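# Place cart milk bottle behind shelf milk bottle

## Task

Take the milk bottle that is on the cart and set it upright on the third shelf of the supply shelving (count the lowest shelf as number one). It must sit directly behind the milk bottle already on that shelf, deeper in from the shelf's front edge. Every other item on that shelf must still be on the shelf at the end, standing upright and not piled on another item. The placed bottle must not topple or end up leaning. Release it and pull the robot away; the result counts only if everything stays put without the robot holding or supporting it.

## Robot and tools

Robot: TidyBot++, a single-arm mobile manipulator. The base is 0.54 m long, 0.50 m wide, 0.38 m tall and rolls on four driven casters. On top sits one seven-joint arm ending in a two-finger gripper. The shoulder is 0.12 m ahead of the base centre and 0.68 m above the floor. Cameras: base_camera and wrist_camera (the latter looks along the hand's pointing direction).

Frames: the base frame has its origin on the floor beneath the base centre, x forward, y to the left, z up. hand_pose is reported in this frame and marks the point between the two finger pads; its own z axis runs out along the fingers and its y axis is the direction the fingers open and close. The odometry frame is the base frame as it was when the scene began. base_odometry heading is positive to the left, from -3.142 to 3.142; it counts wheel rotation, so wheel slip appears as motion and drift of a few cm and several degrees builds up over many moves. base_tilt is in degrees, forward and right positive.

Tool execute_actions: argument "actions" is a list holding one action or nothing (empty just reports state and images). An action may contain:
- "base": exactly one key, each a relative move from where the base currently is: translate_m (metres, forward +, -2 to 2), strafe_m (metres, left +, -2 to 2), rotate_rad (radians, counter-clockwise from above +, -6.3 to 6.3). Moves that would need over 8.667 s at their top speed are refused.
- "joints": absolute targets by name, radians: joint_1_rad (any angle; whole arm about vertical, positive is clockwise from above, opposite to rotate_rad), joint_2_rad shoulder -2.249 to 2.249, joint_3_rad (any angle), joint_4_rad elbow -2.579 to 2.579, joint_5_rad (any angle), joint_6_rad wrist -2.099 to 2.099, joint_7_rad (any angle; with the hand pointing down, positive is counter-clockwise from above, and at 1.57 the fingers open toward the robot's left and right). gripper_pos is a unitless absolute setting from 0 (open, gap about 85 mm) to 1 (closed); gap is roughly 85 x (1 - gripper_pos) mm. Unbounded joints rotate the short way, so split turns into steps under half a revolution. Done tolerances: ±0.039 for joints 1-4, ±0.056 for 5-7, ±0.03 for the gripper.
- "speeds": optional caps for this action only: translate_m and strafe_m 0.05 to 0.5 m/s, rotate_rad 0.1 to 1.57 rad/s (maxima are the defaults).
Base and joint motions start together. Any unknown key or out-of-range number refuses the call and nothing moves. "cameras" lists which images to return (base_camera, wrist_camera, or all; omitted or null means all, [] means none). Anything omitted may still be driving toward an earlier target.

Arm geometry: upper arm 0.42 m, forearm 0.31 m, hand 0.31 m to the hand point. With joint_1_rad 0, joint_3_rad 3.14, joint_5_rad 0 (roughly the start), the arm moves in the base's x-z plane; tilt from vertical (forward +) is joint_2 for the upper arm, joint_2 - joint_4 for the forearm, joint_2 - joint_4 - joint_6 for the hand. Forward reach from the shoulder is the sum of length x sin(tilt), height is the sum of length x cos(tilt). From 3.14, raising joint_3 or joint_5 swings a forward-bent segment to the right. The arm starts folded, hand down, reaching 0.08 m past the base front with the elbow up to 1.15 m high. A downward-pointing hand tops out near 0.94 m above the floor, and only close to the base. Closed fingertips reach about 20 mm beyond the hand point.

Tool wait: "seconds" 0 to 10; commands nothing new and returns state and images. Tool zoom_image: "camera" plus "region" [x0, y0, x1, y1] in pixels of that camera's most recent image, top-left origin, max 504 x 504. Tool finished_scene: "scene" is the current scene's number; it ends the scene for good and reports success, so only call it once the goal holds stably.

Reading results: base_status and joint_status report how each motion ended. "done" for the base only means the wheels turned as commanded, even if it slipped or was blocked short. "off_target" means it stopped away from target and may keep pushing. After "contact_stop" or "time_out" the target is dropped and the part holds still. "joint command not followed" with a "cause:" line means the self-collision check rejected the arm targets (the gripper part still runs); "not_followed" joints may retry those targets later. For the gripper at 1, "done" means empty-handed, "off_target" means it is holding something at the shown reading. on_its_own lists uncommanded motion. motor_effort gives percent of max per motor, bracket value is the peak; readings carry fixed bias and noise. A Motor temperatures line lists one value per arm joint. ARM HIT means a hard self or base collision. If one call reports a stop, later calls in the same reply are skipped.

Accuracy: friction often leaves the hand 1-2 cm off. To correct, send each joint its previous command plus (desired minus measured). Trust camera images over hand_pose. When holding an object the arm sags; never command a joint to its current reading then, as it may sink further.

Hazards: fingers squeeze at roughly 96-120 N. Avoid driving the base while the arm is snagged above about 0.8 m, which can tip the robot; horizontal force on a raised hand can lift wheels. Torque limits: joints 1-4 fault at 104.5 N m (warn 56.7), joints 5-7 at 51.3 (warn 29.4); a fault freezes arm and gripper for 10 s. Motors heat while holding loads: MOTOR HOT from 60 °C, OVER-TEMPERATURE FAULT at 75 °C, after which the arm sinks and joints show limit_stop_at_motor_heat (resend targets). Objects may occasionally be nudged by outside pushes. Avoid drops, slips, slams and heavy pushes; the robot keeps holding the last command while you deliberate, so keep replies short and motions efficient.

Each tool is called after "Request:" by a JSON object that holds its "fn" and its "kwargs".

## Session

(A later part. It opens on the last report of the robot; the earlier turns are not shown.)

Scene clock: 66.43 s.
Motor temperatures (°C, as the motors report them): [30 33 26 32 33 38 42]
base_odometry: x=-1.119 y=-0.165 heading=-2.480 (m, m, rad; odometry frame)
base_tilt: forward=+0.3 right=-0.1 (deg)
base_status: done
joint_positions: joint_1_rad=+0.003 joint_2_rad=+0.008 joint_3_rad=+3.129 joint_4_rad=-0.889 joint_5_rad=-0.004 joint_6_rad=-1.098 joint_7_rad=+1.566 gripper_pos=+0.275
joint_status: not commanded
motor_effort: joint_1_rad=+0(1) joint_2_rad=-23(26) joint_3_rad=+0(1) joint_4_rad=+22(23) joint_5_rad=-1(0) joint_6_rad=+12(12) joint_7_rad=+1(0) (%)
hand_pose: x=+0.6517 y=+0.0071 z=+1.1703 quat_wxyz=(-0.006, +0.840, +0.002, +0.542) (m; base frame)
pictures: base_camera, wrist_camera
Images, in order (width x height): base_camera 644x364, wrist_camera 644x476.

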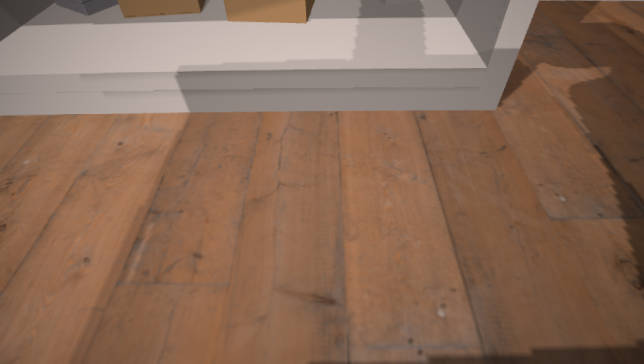

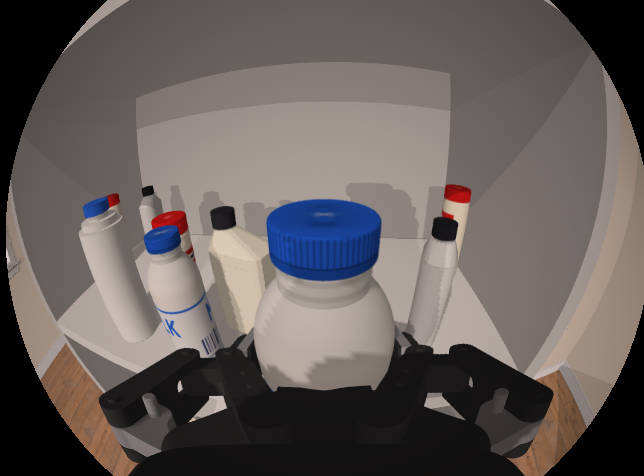

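Shift slightly right and advance.

Request:
{"fn": "execute_actions", "kwargs": {"actions": [{"base":{"strafe_m":-0.025}}], "cameras": []}}

Request:
{"fn": "execute_actions", "kwargs": {"actions": [{"base":{"translate_m":0.18},"speeds":{"translate_m":0.15}}], "cameras": ["wrist_camera"]}}

Scene clock: 72.30 s.
Motor temperatures (°C, as the motors report them): [30 33 26 32 33 38 42]
base_odometry: x=-1.135 y=-0.145 heading=-2.479 (m, m, rad; odometry frame)
base_tilt: forward=+0.3 right=-0.1 (deg)
base_status: done
joint_positions: joint_1_rad=+0.004 joint_2_rad=+0.008 joint_3_rad=+3.129 joint_4_rad=-0.889 joint_5_rad=-0.005 joint_6_rad=-1.098 joint_7_rad=+1.566 gripper_pos=+0.275
joint_status: not commanded
motor_effort: joint_1_rad=+0(2) joint_2_rad=-23(25) joint_3_rad=+0(3) joint_4_rad=+22(23) joint_5_rad=-1(1) joint_6_rad=+12(12) joint_7_rad=+0(0) (%)
hand_pose: x=+0.6515 y=+0.0070 z=+1.1704 quat_wxyz=(-0.006, +0.840, +0.002, +0.542) (m; base frame)
pictures: none
No camera images: the call's "cameras" was empty. Leave "cameras" out to get every camera's image.

Scene clock: 74.30 s.
Motor temperatures (°C, as the motors report them): [30 33 26 32 33 38 42]
base_odometry: x=-1.277 y=-0.256 heading=-2.480 (m, m, rad; odometry frame)
base_tilt: forward=+0.3 right=-0.1 (deg)
base_status: done
joint_positions: joint_1_rad=+0.004 joint_2_rad=+0.009 joint_3_rad=+3.129 joint_4_rad=-0.888 joint_5_rad=-0.005 joint_6_rad=-1.099 joint_7_rad=+1.566 gripper_pos=+0.275
joint_status: not commanded
motor_effort: joint_1_rad=+0(1) joint_2_rad=-23(26) joint_3_rad=+0(1) joint_4_rad=+22(23) joint_5_rad=-1(0) joint_6_rad=+12(12) joint_7_rad=+0(1) (%)
hand_pose: x=+0.6517 y=+0.0070 z=+1.1703 quat_wxyz=(-0.006, +0.840, +0.002, +0.542) (m; base frame)
pictures: wrist_camera
Images, in order (width x height): wrist_camera 644x476.

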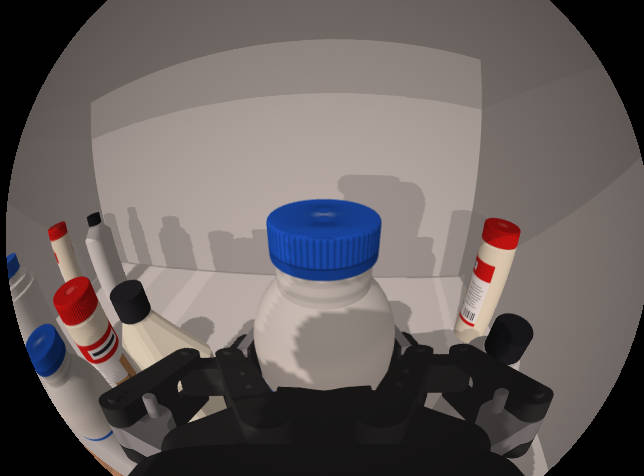

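Request:
{"fn": "execute_actions", "kwargs": {"actions": [{"base":{"strafe_m":0.012}}], "cameras": []}}

Request:
{"fn": "execute_actions", "kwargs": {"actions": [{"base":{"translate_m":0.075},"speeds":{"translate_m":0.08}}], "cameras": ["wrist_camera"]}}

Request:
{"fn": "execute_actions", "kwargs": {"actions": [{"joints":{"joint_4_rad":-1.0,"joint_6_rad":-0.92}}], "cameras": ["wrist_camera"]}}

Scene clock: 75.30 s.
Motor temperatures (°C, as the motors report them): [30 33 26 32 33 38 42]
base_odometry: x=-1.270 y=-0.266 heading=-2.480 (m, m, rad; odometry frame)
base_tilt: forward=+0.3 right=-0.1 (deg)
base_status: done
joint_positions: joint_1_rad=+0.002 joint_2_rad=+0.009 joint_3_rad=+3.128 joint_4_rad=-0.888 joint_5_rad=-0.005 joint_6_rad=-1.099 joint_7_rad=+1.566 gripper_pos=+0.275
joint_status: not commanded
motor_effort: joint_1_rad=+1(2) joint_2_rad=-22(24) joint_3_rad=+1(3) joint_4_rad=+21(23) joint_5_rad=-1(2) joint_6_rad=+12(12) joint_7_rad=+1(0) (%)
hand_pose: x=+0.6515 y=+0.0088 z=+1.1704 quat_wxyz=(-0.007, +0.840, +0.003, +0.542) (m; base frame)
pictures: none
No camera images: the call's "cameras" was empty. Leave "cameras" out to get every camera's image.

Scene clock: 76.77 s.
Motor temperatures (°C, as the motors report them): [30 33 26 32 33 38 42]
base_odometry: x=-1.329 y=-0.312 heading=-2.480 (m, m, rad; odometry frame)
base_tilt: forward=+0.3 right=-0.1 (deg)
base_status: done
joint_positions: joint_1_rad=+0.002 joint_2_rad=+0.008 joint_3_rad=+3.128 joint_4_rad=-0.888 joint_5_rad=-0.005 joint_6_rad=-1.100 joint_7_rad=+1.566 gripper_pos=+0.275
joint_status: not commanded
motor_effort: joint_1_rad=+0(0) joint_2_rad=-23(25) joint_3_rad=+0(1) joint_4_rad=+23(23) joint_5_rad=-1(2) joint_6_rad=+12(12) joint_7_rad=+0(0) (%)
hand_pose: x=+0.6510 y=+0.0088 z=+1.1709 quat_wxyz=(-0.007, +0.840, +0.003, +0.542) (m; base frame)
pictures: wrist_camera
Images, in order (width x height): wrist_camera 644x476.

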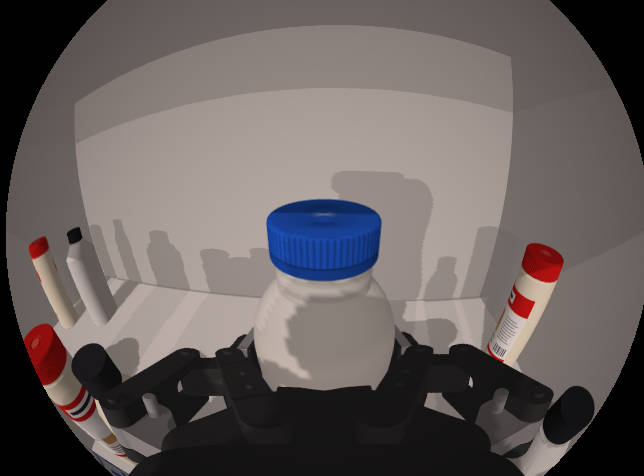

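Scene clock: 77.83 s.
Motor temperatures (°C, as the motors report them): [30 33 26 32 33 38 42]
base_odometry: x=-1.329 y=-0.312 heading=-2.480 (m, m, rad; odometry frame)
base_tilt: forward=+0.3 right=-0.1 (deg)
base_status: not commanded
joint_positions: joint_1_rad=+0.002 joint_2_rad=+0.009 joint_3_rad=+3.128 joint_4_rad=-1.017 joint_5_rad=-0.005 joint_6_rad=-0.982 joint_7_rad=+1.566 gripper_pos=+0.275
joint_status: joint_6_rad off_target (ended at -0.982, target -0.920); the others done
motor_effort: joint_1_rad=+0(0) joint_2_rad=-24(26) joint_3_rad=+0(0) joint_4_rad=+24(25) joint_5_rad=-1(1) joint_6_rad=+12(12) joint_7_rad=+0(0) (%)
hand_pose: x=+0.6737 y=+0.0090 z=+1.1334 quat_wxyz=(-0.007, +0.844, +0.003, +0.537) (m; base frame)
pictures: wrist_camera
Images, in order (width x height): wrist_camera 644x476.

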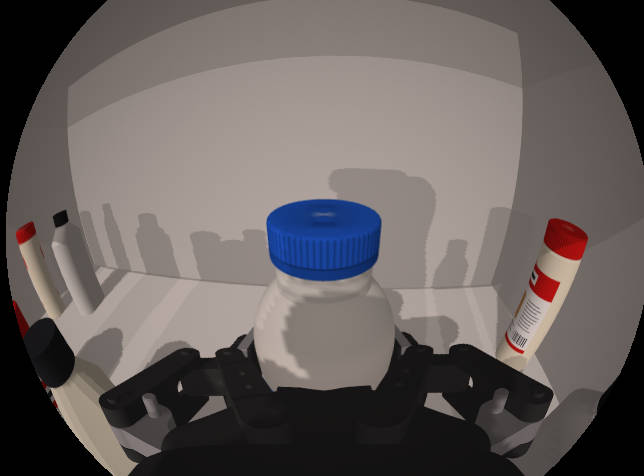

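Request:
{"fn": "execute_actions", "kwargs": {"actions": [{"joints":{"joint_4_rad":-1.07,"joint_6_rad":-0.86}}], "cameras": ["wrist_camera"]}}

Scene clock: 78.87 s.
Motor temperatures (°C, as the motors report them): [30 33 26 32 33 38 42]
base_odometry: x=-1.329 y=-0.312 heading=-2.480 (m, m, rad; odometry frame)
base_tilt: forward=+0.3 right=-0.1 (deg)
base_status: not commanded
joint_positions: joint_1_rad=+0.002 joint_2_rad=+0.010 joint_3_rad=+3.128 joint_4_rad=-1.086 joint_5_rad=-0.005 joint_6_rad=-0.922 joint_7_rad=+1.566 gripper_pos=+0.275
joint_status: joint_6_rad off_target (ended at -0.922, target -0.860); the others done
motor_effort: joint_1_rad=+0(0) joint_2_rad=-24(27) joint_3_rad=+0(0) joint_4_rad=+24(26) joint_5_rad=+0(1) joint_6_rad=+12(13) joint_7_rad=+0(0) (%)
hand_pose: x=+0.6832 y=+0.0091 z=+1.1115 quat_wxyz=(-0.007, +0.846, +0.003, +0.532) (m; base frame)
pictures: wrist_camera
Images, in order (width x height): wrist_camera 644x476.

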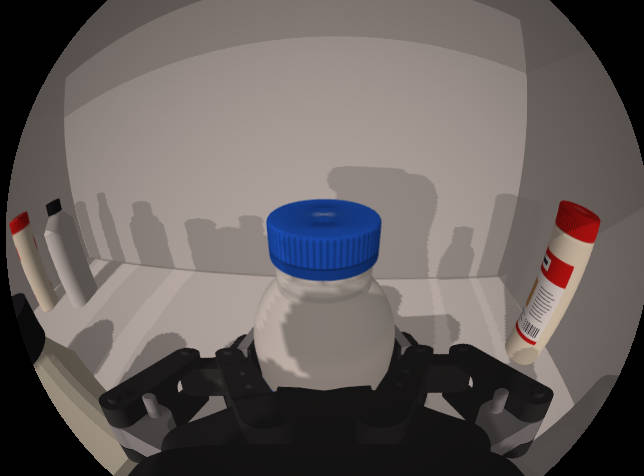

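Request:
{"fn": "execute_actions", "kwargs": {"actions": [{"joints":{"joint_4_rad":-1.13,"joint_6_rad":-0.79}}], "cameras": ["wrist_camera"]}}

Scene clock: 79.83 s.
Motor temperatures (°C, as the motors report them): [30 33 26 32 33 38 42]
base_odometry: x=-1.329 y=-0.312 heading=-2.480 (m, m, rad; odometry frame)
base_tilt: forward=+0.3 right=-0.1 (deg)
base_status: not commanded
joint_positions: joint_1_rad=+0.002 joint_2_rad=+0.005 joint_3_rad=+3.128 joint_4_rad=-1.132 joint_5_rad=-0.005 joint_6_rad=-0.842 joint_7_rad=+1.566 gripper_pos=+0.275
joint_status: all done
motor_effort: joint_1_rad=+0(1) joint_2_rad=-24(25) joint_3_rad=+0(1) joint_4_rad=+23(24) joint_5_rad=-1(1) joint_6_rad=+11(12) joint_7_rad=+0(0) (%)
hand_pose: x=+0.6918 y=+0.0091 z=+1.1109 quat_wxyz=(-0.007, +0.836, +0.002, +0.549) (m; base frame)
pictures: wrist_camera
Images, in order (width x height): wrist_camera 644x476.

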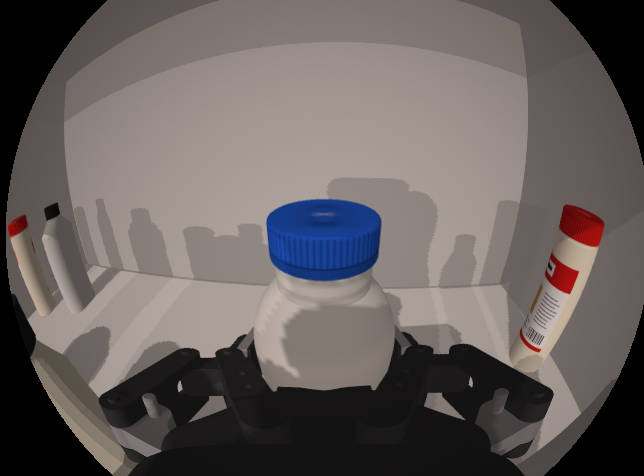

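Request:
{"fn": "execute_actions", "kwargs": {"actions": [{"joints":{"joint_2_rad":0.0,"joint_6_rad":-0.86,"gripper_pos":0.14}}], "cameras": ["wrist_camera"]}}

Request:
{"fn": "execute_actions", "kwargs": {"actions": [{"joints":{"joint_4_rad":-0.86,"joint_6_rad":-1.13}}], "cameras": ["wrist_camera"]}}

Request:
{"fn": "execute_actions", "kwargs": {"actions": [{"base":{"translate_m":-0.58},"speeds":{"translate_m":0.25},"joints":{"gripper_pos":0.3}}], "cameras": ["wrist_camera"]}}

Request:
{"fn": "execute_actions", "kwargs": {"actions": [{"base":{"strafe_m":0.19},"joints":{"joint_2_rad":0.49,"joint_4_rad":-0.74,"joint_6_rad":-0.5,"gripper_pos":0.05}}], "cameras": ["wrist_camera"]}}

Scene clock: 81.40 s.
Motor temperatures (°C, as the motors report them): [30 33 26 32 33 38 42]
base_odometry: x=-1.329 y=-0.312 heading=-2.480 (m, m, rad; odometry frame)
base_tilt: forward=+0.3 right=-0.1 (deg)
base_status: not commanded
joint_positions: joint_1_rad=+0.002 joint_2_rad=+0.005 joint_3_rad=+3.128 joint_4_rad=-1.132 joint_5_rad=-0.005 joint_6_rad=-0.842 joint_7_rad=+1.566 gripper_pos=+0.140
joint_status: all done
motor_effort: joint_1_rad=+1(0) joint_2_rad=-20(23) joint_3_rad=+0(0) joint_4_rad=+20(23) joint_5_rad=-1(1) joint_6_rad=+8(10) joint_7_rad=+0(0) (%)
hand_pose: x=+0.6920 y=+0.0091 z=+1.1107 quat_wxyz=(-0.007, +0.836, +0.002, +0.549) (m; base frame)
pictures: wrist_camera
Images, in order (width x height): wrist_camera 644x476.

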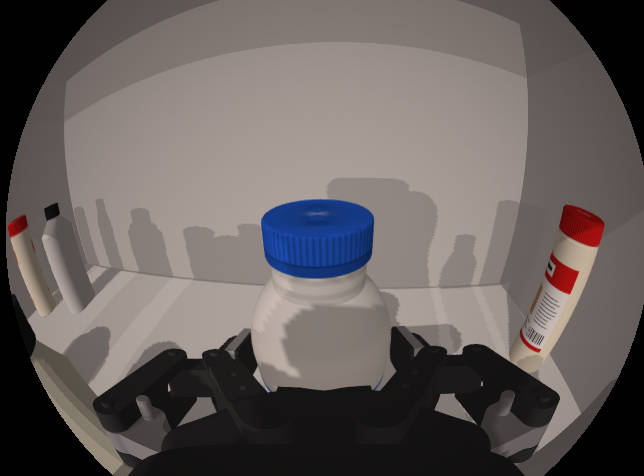

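Scene clock: 82.73 s.
Motor temperatures (°C, as the motors report them): [30 33 26 32 33 38 42]
base_odometry: x=-1.329 y=-0.312 heading=-2.480 (m, m, rad; odometry frame)
base_tilt: forward=+0.3 right=-0.1 (deg)
base_status: not commanded
joint_positions: joint_1_rad=+0.002 joint_2_rad=+0.000 joint_3_rad=+3.128 joint_4_rad=-0.871 joint_5_rad=-0.005 joint_6_rad=-1.096 joint_7_rad=+1.566 gripper_pos=+0.140
joint_status: all done
motor_effort: joint_1_rad=+1(0) joint_2_rad=-18(21) joint_3_rad=+0(0) joint_4_rad=+17(21) joint_5_rad=-1(1) joint_6_rad=+8(8) joint_7_rad=+1(1) (%)
hand_pose: x=+0.6466 y=+0.0088 z=+1.1846 quat_wxyz=(-0.007, +0.833, +0.003, +0.554) (m; base frame)
pictures: wrist_camera
Images, in order (width x height): wrist_camera 644x476.

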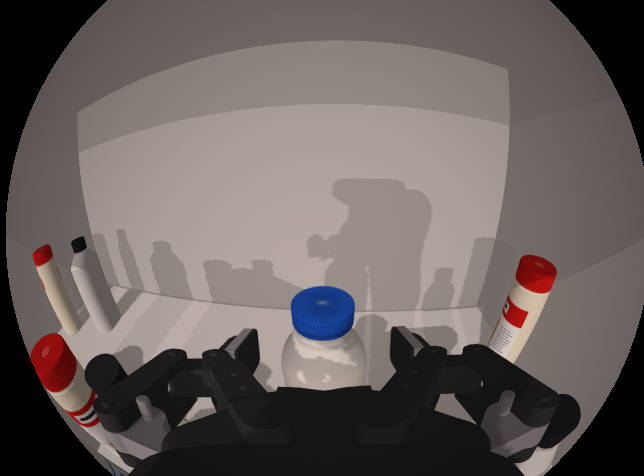

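Scene clock: 86.03 s.
Motor temperatures (°C, as the motors report them): [30 33 26 32 33 38 42]
base_odometry: x=-0.871 y=+0.045 heading=-2.480 (m, m, rad; odometry frame)
base_tilt: forward=+0.3 right=-0.1 (deg)
base_status: done
joint_positions: joint_1_rad=+0.002 joint_2_rad=-0.003 joint_3_rad=+3.128 joint_4_rad=-0.871 joint_5_rad=-0.006 joint_6_rad=-1.098 joint_7_rad=+1.566 gripper_pos=+0.300
joint_status: all done
motor_effort: joint_1_rad=+0(2) joint_2_rad=-17(21) joint_3_rad=+0(3) joint_4_rad=+17(18) joint_5_rad=-1(2) joint_6_rad=+8(8) joint_7_rad=+0(1) (%)
hand_pose: x=+0.6447 y=+0.0092 z=+1.1859 quat_wxyz=(-0.007, +0.832, +0.003, +0.554) (m; base frame)
pictures: wrist_camera
Images, in order (width x height): wrist_camera 644x476.

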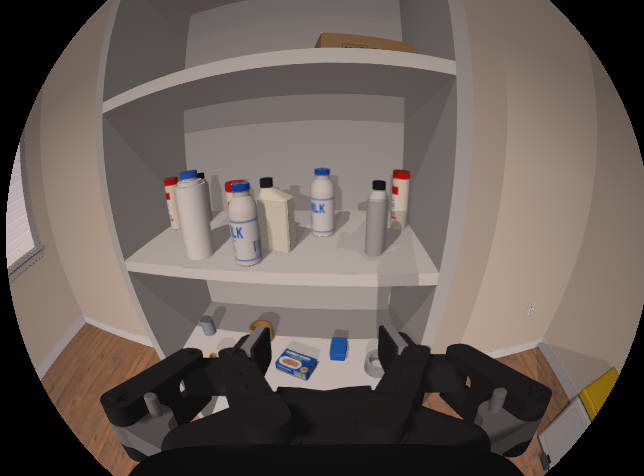

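Scene clock: 88.10 s.
Motor temperatures (°C, as the motors report them): [30 33 26 32 33 38 42]
base_odometry: x=-0.754 y=-0.105 heading=-2.479 (m, m, rad; odometry frame)
base_tilt: forward=+0.3 right=-0.1 (deg)
base_status: done
joint_positions: joint_1_rad=-0.002 joint_2_rad=+0.491 joint_3_rad=+3.128 joint_4_rad=-0.755 joint_5_rad=-0.006 joint_6_rad=-0.533 joint_7_rad=+1.566 gripper_pos=+0.050
joint_status: all done
motor_effort: joint_1_rad=+1(3) joint_2_rad=-38(42) joint_3_rad=+0(2) joint_4_rad=+20(21) joint_5_rad=-1(2) joint_6_rad=+8(8) joint_7_rad=+1(0) (%)
hand_pose: x=+0.9198 y=+0.0114 z=+1.0888 quat_wxyz=(-0.011, +0.777, +0.001, +0.630) (m; base frame)
pictures: wrist_camera
Images, in order (width x height): wrist_camera 644x476.

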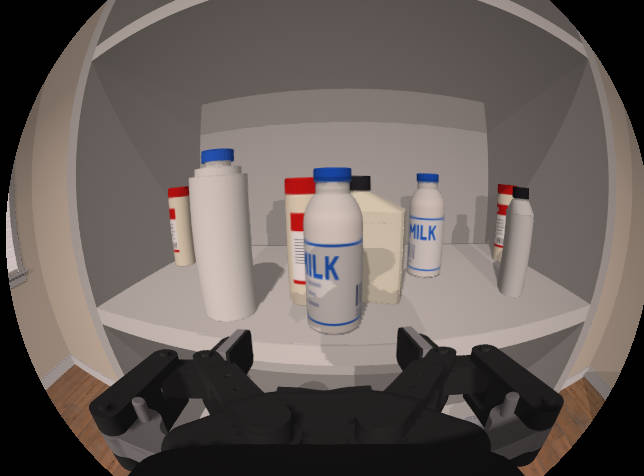

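Request:
{"fn": "execute_actions", "kwargs": {"actions": [{"base":{"strafe_m":-0.008},"joints":{"joint_4_rad":-0.72}}], "cameras": []}}

Request:
{"fn": "execute_actions", "kwargs": {"actions": [{"base":{"translate_m":0.165},"speeds":{"translate_m":0.15}}], "cameras": ["wrist_camera"]}}

Request:
{"fn": "execute_actions", "kwargs": {"actions": [{"joints":{"gripper_pos":1}}], "cameras": ["wrist_camera"]}}

Scene clock: 89.10 s.
Motor temperatures (°C, as the motors report them): [30 33 26 32 33 38 42]
base_odometry: x=-0.759 y=-0.099 heading=-2.479 (m, m, rad; odometry frame)
base_tilt: forward=+0.3 right=-0.1 (deg)
base_status: done
joint_positions: joint_1_rad=+0.001 joint_2_rad=+0.490 joint_3_rad=+3.128 joint_4_rad=-0.734 joint_5_rad=-0.006 joint_6_rad=-0.533 joint_7_rad=+1.566 gripper_pos=+0.050
joint_status: all done
motor_effort: joint_1_rad=+0(5) joint_2_rad=-37(40) joint_3_rad=+0(2) joint_4_rad=+20(21) joint_5_rad=-1(0) joint_6_rad=+8(8) joint_7_rad=+0(0) (%)
hand_pose: x=+0.9182 y=+0.0081 z=+1.1025 quat_wxyz=(-0.010, +0.770, -0.001, +0.638) (m; base frame)
pictures: none
No camera images: the call's "cameras" was empty. Leave "cameras" out to get every camera's image.

Scene clock: 90.87 s.
Motor temperatures (°C, as the motors report them): [30 33 26 32 33 38 42]
base_odometry: x=-0.889 y=-0.201 heading=-2.479 (m, m, rad; odometry frame)
base_tilt: forward=+0.3 right=-0.1 (deg)
base_status: done
joint_positions: joint_1_rad=+0.001 joint_2_rad=+0.493 joint_3_rad=+3.128 joint_4_rad=-0.734 joint_5_rad=-0.006 joint_6_rad=-0.532 joint_7_rad=+1.566 gripper_pos=+0.050
joint_status: not commanded
motor_effort: joint_1_rad=+0(0) joint_2_rad=-37(40) joint_3_rad=+0(1) joint_4_rad=+20(21) joint_5_rad=+0(1) joint_6_rad=+8(8) joint_7_rad=+0(0) (%)
hand_pose: x=+0.9196 y=+0.0081 z=+1.1007 quat_wxyz=(-0.010, +0.770, -0.001, +0.638) (m; base frame)
pictures: wrist_camera
Images, in order (width x height): wrist_camera 644x476.

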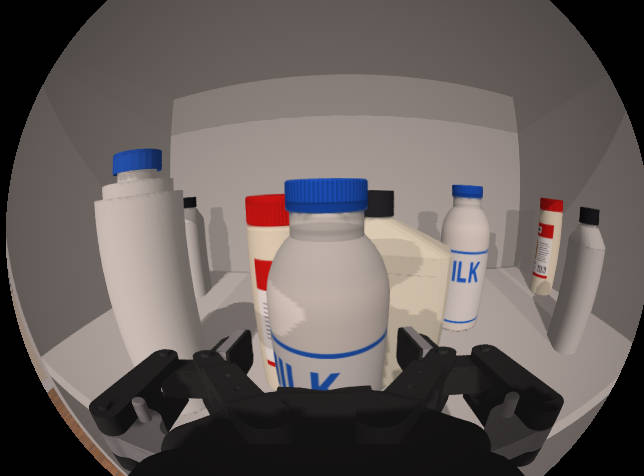

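Scene clock: 91.93 s.
Motor temperatures (°C, as the motors report them): [30 33 26 32 33 38 42]
base_odometry: x=-0.889 y=-0.201 heading=-2.479 (m, m, rad; odometry frame)
base_tilt: forward=+0.3 right=-0.1 (deg)
base_status: not commanded
joint_positions: joint_1_rad=+0.002 joint_2_rad=+0.492 joint_3_rad=+3.128 joint_4_rad=-0.733 joint_5_rad=-0.006 joint_6_rad=-0.531 joint_7_rad=+1.566 gripper_pos=+0.329
joint_status: gripper_pos off_target (ended at +0.329, target +1.000)
motor_effort: joint_1_rad=+0(3) joint_2_rad=-38(40) joint_3_rad=+0(2) joint_4_rad=+21(22) joint_5_rad=-1(2) joint_6_rad=+9(10) joint_7_rad=+1(1) (%)
hand_pose: x=+0.9194 y=+0.0081 z=+1.1014 quat_wxyz=(-0.010, +0.770, -0.001, +0.638) (m; base frame)
pictures: wrist_camera
Images, in order (width x height): wrist_camera 644x476.

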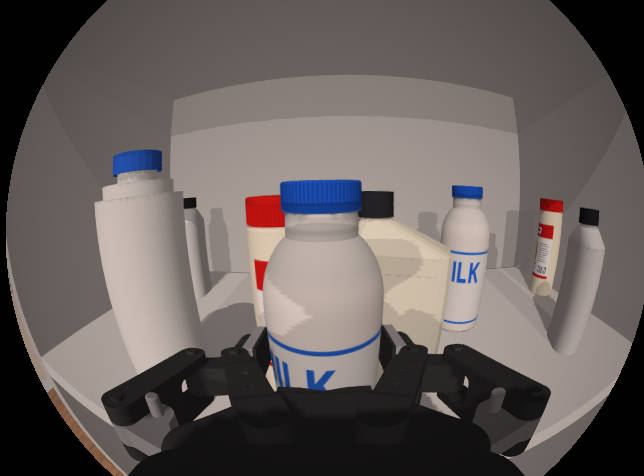

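Request:
{"fn": "execute_actions", "kwargs": {"actions": [{"base":{"translate_m":-0.02},"joints":{"joint_2_rad":0.39},"speeds":{"translate_m":0.05}}], "cameras": []}}

Request:
{"fn": "execute_actions", "kwargs": {"actions": [{"base":{"strafe_m":-0.18},"speeds":{"strafe_m":0.15}}], "cameras": ["wrist_camera"]}}

Request:
{"fn": "execute_actions", "kwargs": {"actions": [{"base":{"translate_m":0.07},"speeds":{"translate_m":0.12}}], "cameras": ["wrist_camera"]}}

Request:
{"fn": "execute_actions", "kwargs": {"actions": [{"joints":{"joint_2_rad":0.47}}], "cameras": ["wrist_camera"]}}

Scene clock: 93.37 s.
Motor temperatures (°C, as the motors report them): [30 33 26 32 33 38 42]
base_odometry: x=-0.873 y=-0.188 heading=-2.479 (m, m, rad; odometry frame)
base_tilt: forward=+0.3 right=-0.1 (deg)
base_status: done
joint_positions: joint_1_rad=+0.002 joint_2_rad=+0.425 joint_3_rad=+3.128 joint_4_rad=-0.749 joint_5_rad=-0.006 joint_6_rad=-0.530 joint_7_rad=+1.566 gripper_pos=+0.329
joint_status: all done
motor_effort: joint_1_rad=+0(2) joint_2_rad=-43(49) joint_3_rad=+0(2) joint_4_rad=+26(27) joint_5_rad=-1(1) joint_6_rad=+13(14) joint_7_rad=+0(1) (%)
hand_pose: x=+0.8908 y=+0.0082 z=+1.1455 quat_wxyz=(-0.010, +0.752, +0.000, +0.659) (m; base frame)
pictures: none
No camera images: the call's "cameras" was empty. Leave "cameras" out to get every camera's image.

Scene clock: 95.23 s.
Motor temperatures (°C, as the motors report them): [30 34 26 32 33 38 42]
base_odometry: x=-0.984 y=-0.046 heading=-2.479 (m, m, rad; odometry frame)
base_tilt: forward=+0.3 right=-0.1 (deg)
base_status: done
joint_positions: joint_1_rad=+0.003 joint_2_rad=+0.425 joint_3_rad=+3.128 joint_4_rad=-0.749 joint_5_rad=-0.006 joint_6_rad=-0.530 joint_7_rad=+1.566 gripper_pos=+0.329
joint_status: not commanded
motor_effort: joint_1_rad=+1(4) joint_2_rad=-42(44) joint_3_rad=+0(3) joint_4_rad=+26(27) joint_5_rad=-1(1) joint_6_rad=+13(13) joint_7_rad=+0(1) (%)
hand_pose: x=+0.8909 y=+0.0073 z=+1.1455 quat_wxyz=(-0.010, +0.752, -0.001, +0.659) (m; base frame)
pictures: wrist_camera
Images, in order (width x height): wrist_camera 644x476.

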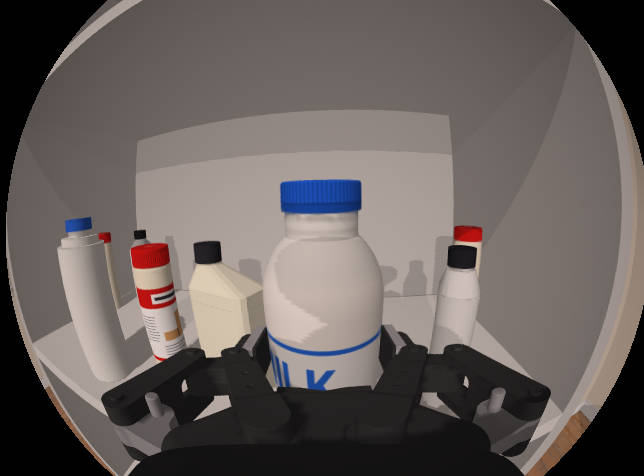

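Scene clock: 96.40 s.
Motor temperatures (°C, as the motors report them): [30 34 26 32 33 38 42]
base_odometry: x=-1.040 y=-0.089 heading=-2.479 (m, m, rad; odometry frame)
base_tilt: forward=+0.3 right=-0.1 (deg)
base_status: done
joint_positions: joint_1_rad=+0.003 joint_2_rad=+0.429 joint_3_rad=+3.128 joint_4_rad=-0.749 joint_5_rad=-0.006 joint_6_rad=-0.530 joint_7_rad=+1.566 gripper_pos=+0.329
joint_status: not commanded
motor_effort: joint_1_rad=+0(1) joint_2_rad=-43(45) joint_3_rad=+0(1) joint_4_rad=+26(27) joint_5_rad=-1(1) joint_6_rad=+13(14) joint_7_rad=+1(0) (%)
hand_pose: x=+0.8927 y=+0.0073 z=+1.1423 quat_wxyz=(-0.010, +0.754, -0.001, +0.657) (m; base frame)
pictures: wrist_camera
Images, in order (width x height): wrist_camera 644x476.

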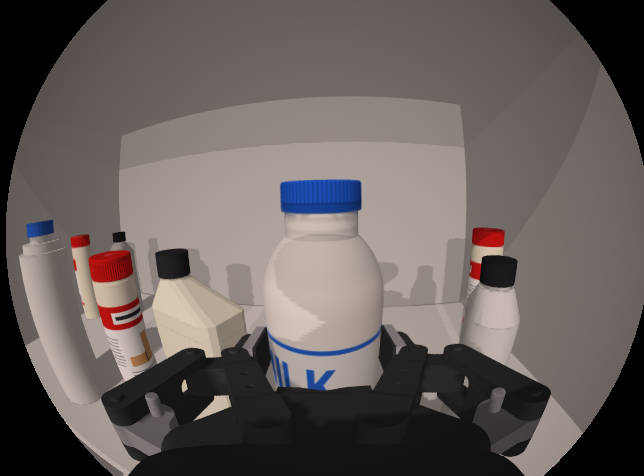

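Scene clock: 97.27 s.
Motor temperatures (°C, as the motors report them): [30 34 26 32 33 38 42]
base_odometry: x=-1.040 y=-0.089 heading=-2.479 (m, m, rad; odometry frame)
base_tilt: forward=+0.3 right=-0.1 (deg)
base_status: not commanded
joint_positions: joint_1_rad=+0.003 joint_2_rad=+0.487 joint_3_rad=+3.128 joint_4_rad=-0.744 joint_5_rad=-0.006 joint_6_rad=-0.522 joint_7_rad=+1.566 gripper_pos=+0.329
joint_status: all done
motor_effort: joint_1_rad=+0(0) joint_2_rad=-42(45) joint_3_rad=-1(0) joint_4_rad=+23(26) joint_5_rad=-1(1) joint_6_rad=+11(13) joint_7_rad=+1(1) (%)
hand_pose: x=+0.9184 y=+0.0071 z=+1.1018 quat_wxyz=(-0.010, +0.769, -0.001, +0.640) (m; base frame)
pictures: wrist_camera
Images, in order (width x height): wrist_camera 644x476.

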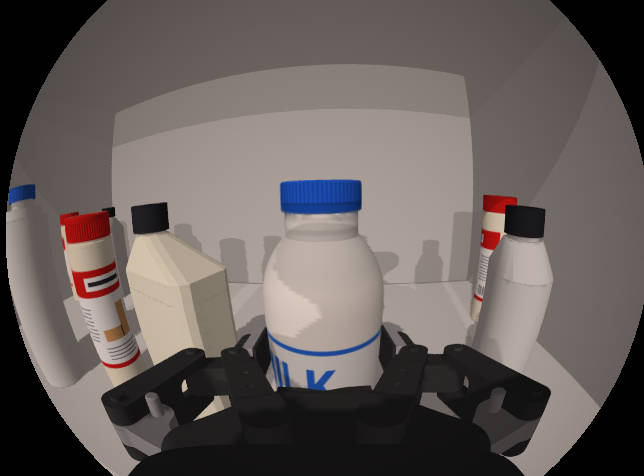

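Request:
{"fn": "execute_actions", "kwargs": {"actions": [{"joints":{"joint_2_rad":0.495,"gripper_pos":0.12}}], "cameras": []}}

Request:
{"fn": "execute_actions", "kwargs": {"actions": [{"base":{"translate_m":-0.3},"speeds":{"translate_m":0.3}}], "cameras": []}}

Request:
{"fn": "execute_actions", "kwargs": {"actions": [{"joints":{"joint_2_rad":0.1,"joint_4_rad":-0.5,"joint_6_rad":-1.3}}], "cameras": ["wrist_camera"]}}

Scene clock: 98.63 s.
Motor temperatures (°C, as the motors report them): [30 34 26 32 33 38 42]
base_odometry: x=-1.040 y=-0.089 heading=-2.479 (m, m, rad; odometry frame)
base_tilt: forward=+0.3 right=-0.1 (deg)
base_status: not commanded
joint_positions: joint_1_rad=+0.003 joint_2_rad=+0.492 joint_3_rad=+3.128 joint_4_rad=-0.735 joint_5_rad=-0.006 joint_6_rad=-0.522 joint_7_rad=+1.566 gripper_pos=+0.120
joint_status: all done
motor_effort: joint_1_rad=+0(0) joint_2_rad=-38(41) joint_3_rad=+0(0) joint_4_rad=+20(24) joint_5_rad=-1(1) joint_6_rad=+8(11) joint_7_rad=+1(1) (%)
hand_pose: x=+0.9199 y=+0.0071 z=+1.1034 quat_wxyz=(-0.010, +0.767, -0.001, +0.641) (m; base frame)
pictures: none
No camera images: the call's "cameras" was empty. Leave "cameras" out to get every camera's image.

Scene clock: 100.67 s.
Motor temperatures (°C, as the motors report them): [30 34 26 32 33 38 42]
base_odometry: x=-0.803 y=+0.095 heading=-2.479 (m, m, rad; odometry frame)
base_tilt: forward=+0.3 right=+0.0 (deg)
base_status: done
joint_positions: joint_1_rad=+0.003 joint_2_rad=+0.493 joint_3_rad=+3.128 joint_4_rad=-0.734 joint_5_rad=-0.006 joint_6_rad=-0.522 joint_7_rad=+1.566 gripper_pos=+0.120
joint_status: not commanded
motor_effort: joint_1_rad=+0(3) joint_2_rad=-38(41) joint_3_rad=+0(1) joint_4_rad=+21(21) joint_5_rad=-1(1) joint_6_rad=+8(9) joint_7_rad=+0(1) (%)
hand_pose: x=+0.9203 y=+0.0073 z=+1.1034 quat_wxyz=(-0.010, +0.767, -0.001, +0.641) (m; base frame)
pictures: none
No camera images: the call's "cameras" was empty. Leave "cameras" out to get every camera's image.

Scene clock: 102.67 s.
Motor temperatures (°C, as the motors report them): [30 34 26 32 33 38 42]
base_odometry: x=-0.803 y=+0.095 heading=-2.479 (m, m, rad; odometry frame)
base_tilt: forward=+0.3 right=-0.1 (deg)
base_status: not commanded
joint_positions: joint_1_rad=+0.003 joint_2_rad=+0.102 joint_3_rad=+3.128 joint_4_rad=-0.500 joint_5_rad=-0.006 joint_6_rad=-1.268 joint_7_rad=+1.566 gripper_pos=+0.120
joint_status: all done
motor_effort: joint_1_rad=+0(0) joint_2_rad=-19(42) joint_3_rad=+0(0) joint_4_rad=+14(22) joint_5_rad=-1(1) joint_6_rad=+8(9) joint_7_rad=+0(1) (%)
hand_pose: x=+0.6369 y=+0.0081 z=+1.2680 quat_wxyz=(-0.008, +0.804, +0.003, +0.594) (m; base frame)
pictures: wrist_camera
Images, in order (width x height): wrist_camera 644x476.

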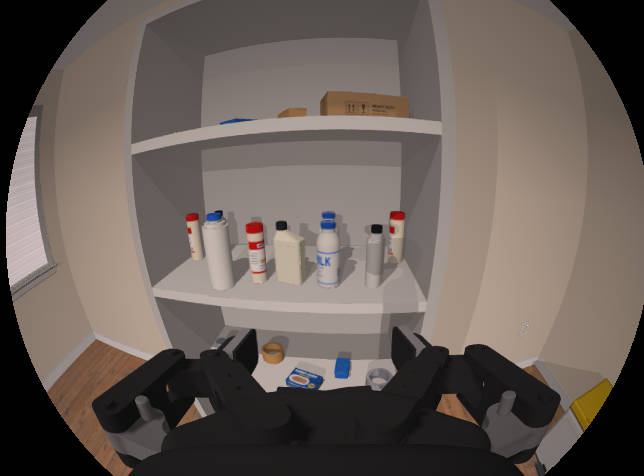

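Request:
{"fn": "finished_scene", "kwargs": {"scene": 2}}

The scene is finished: the task was done.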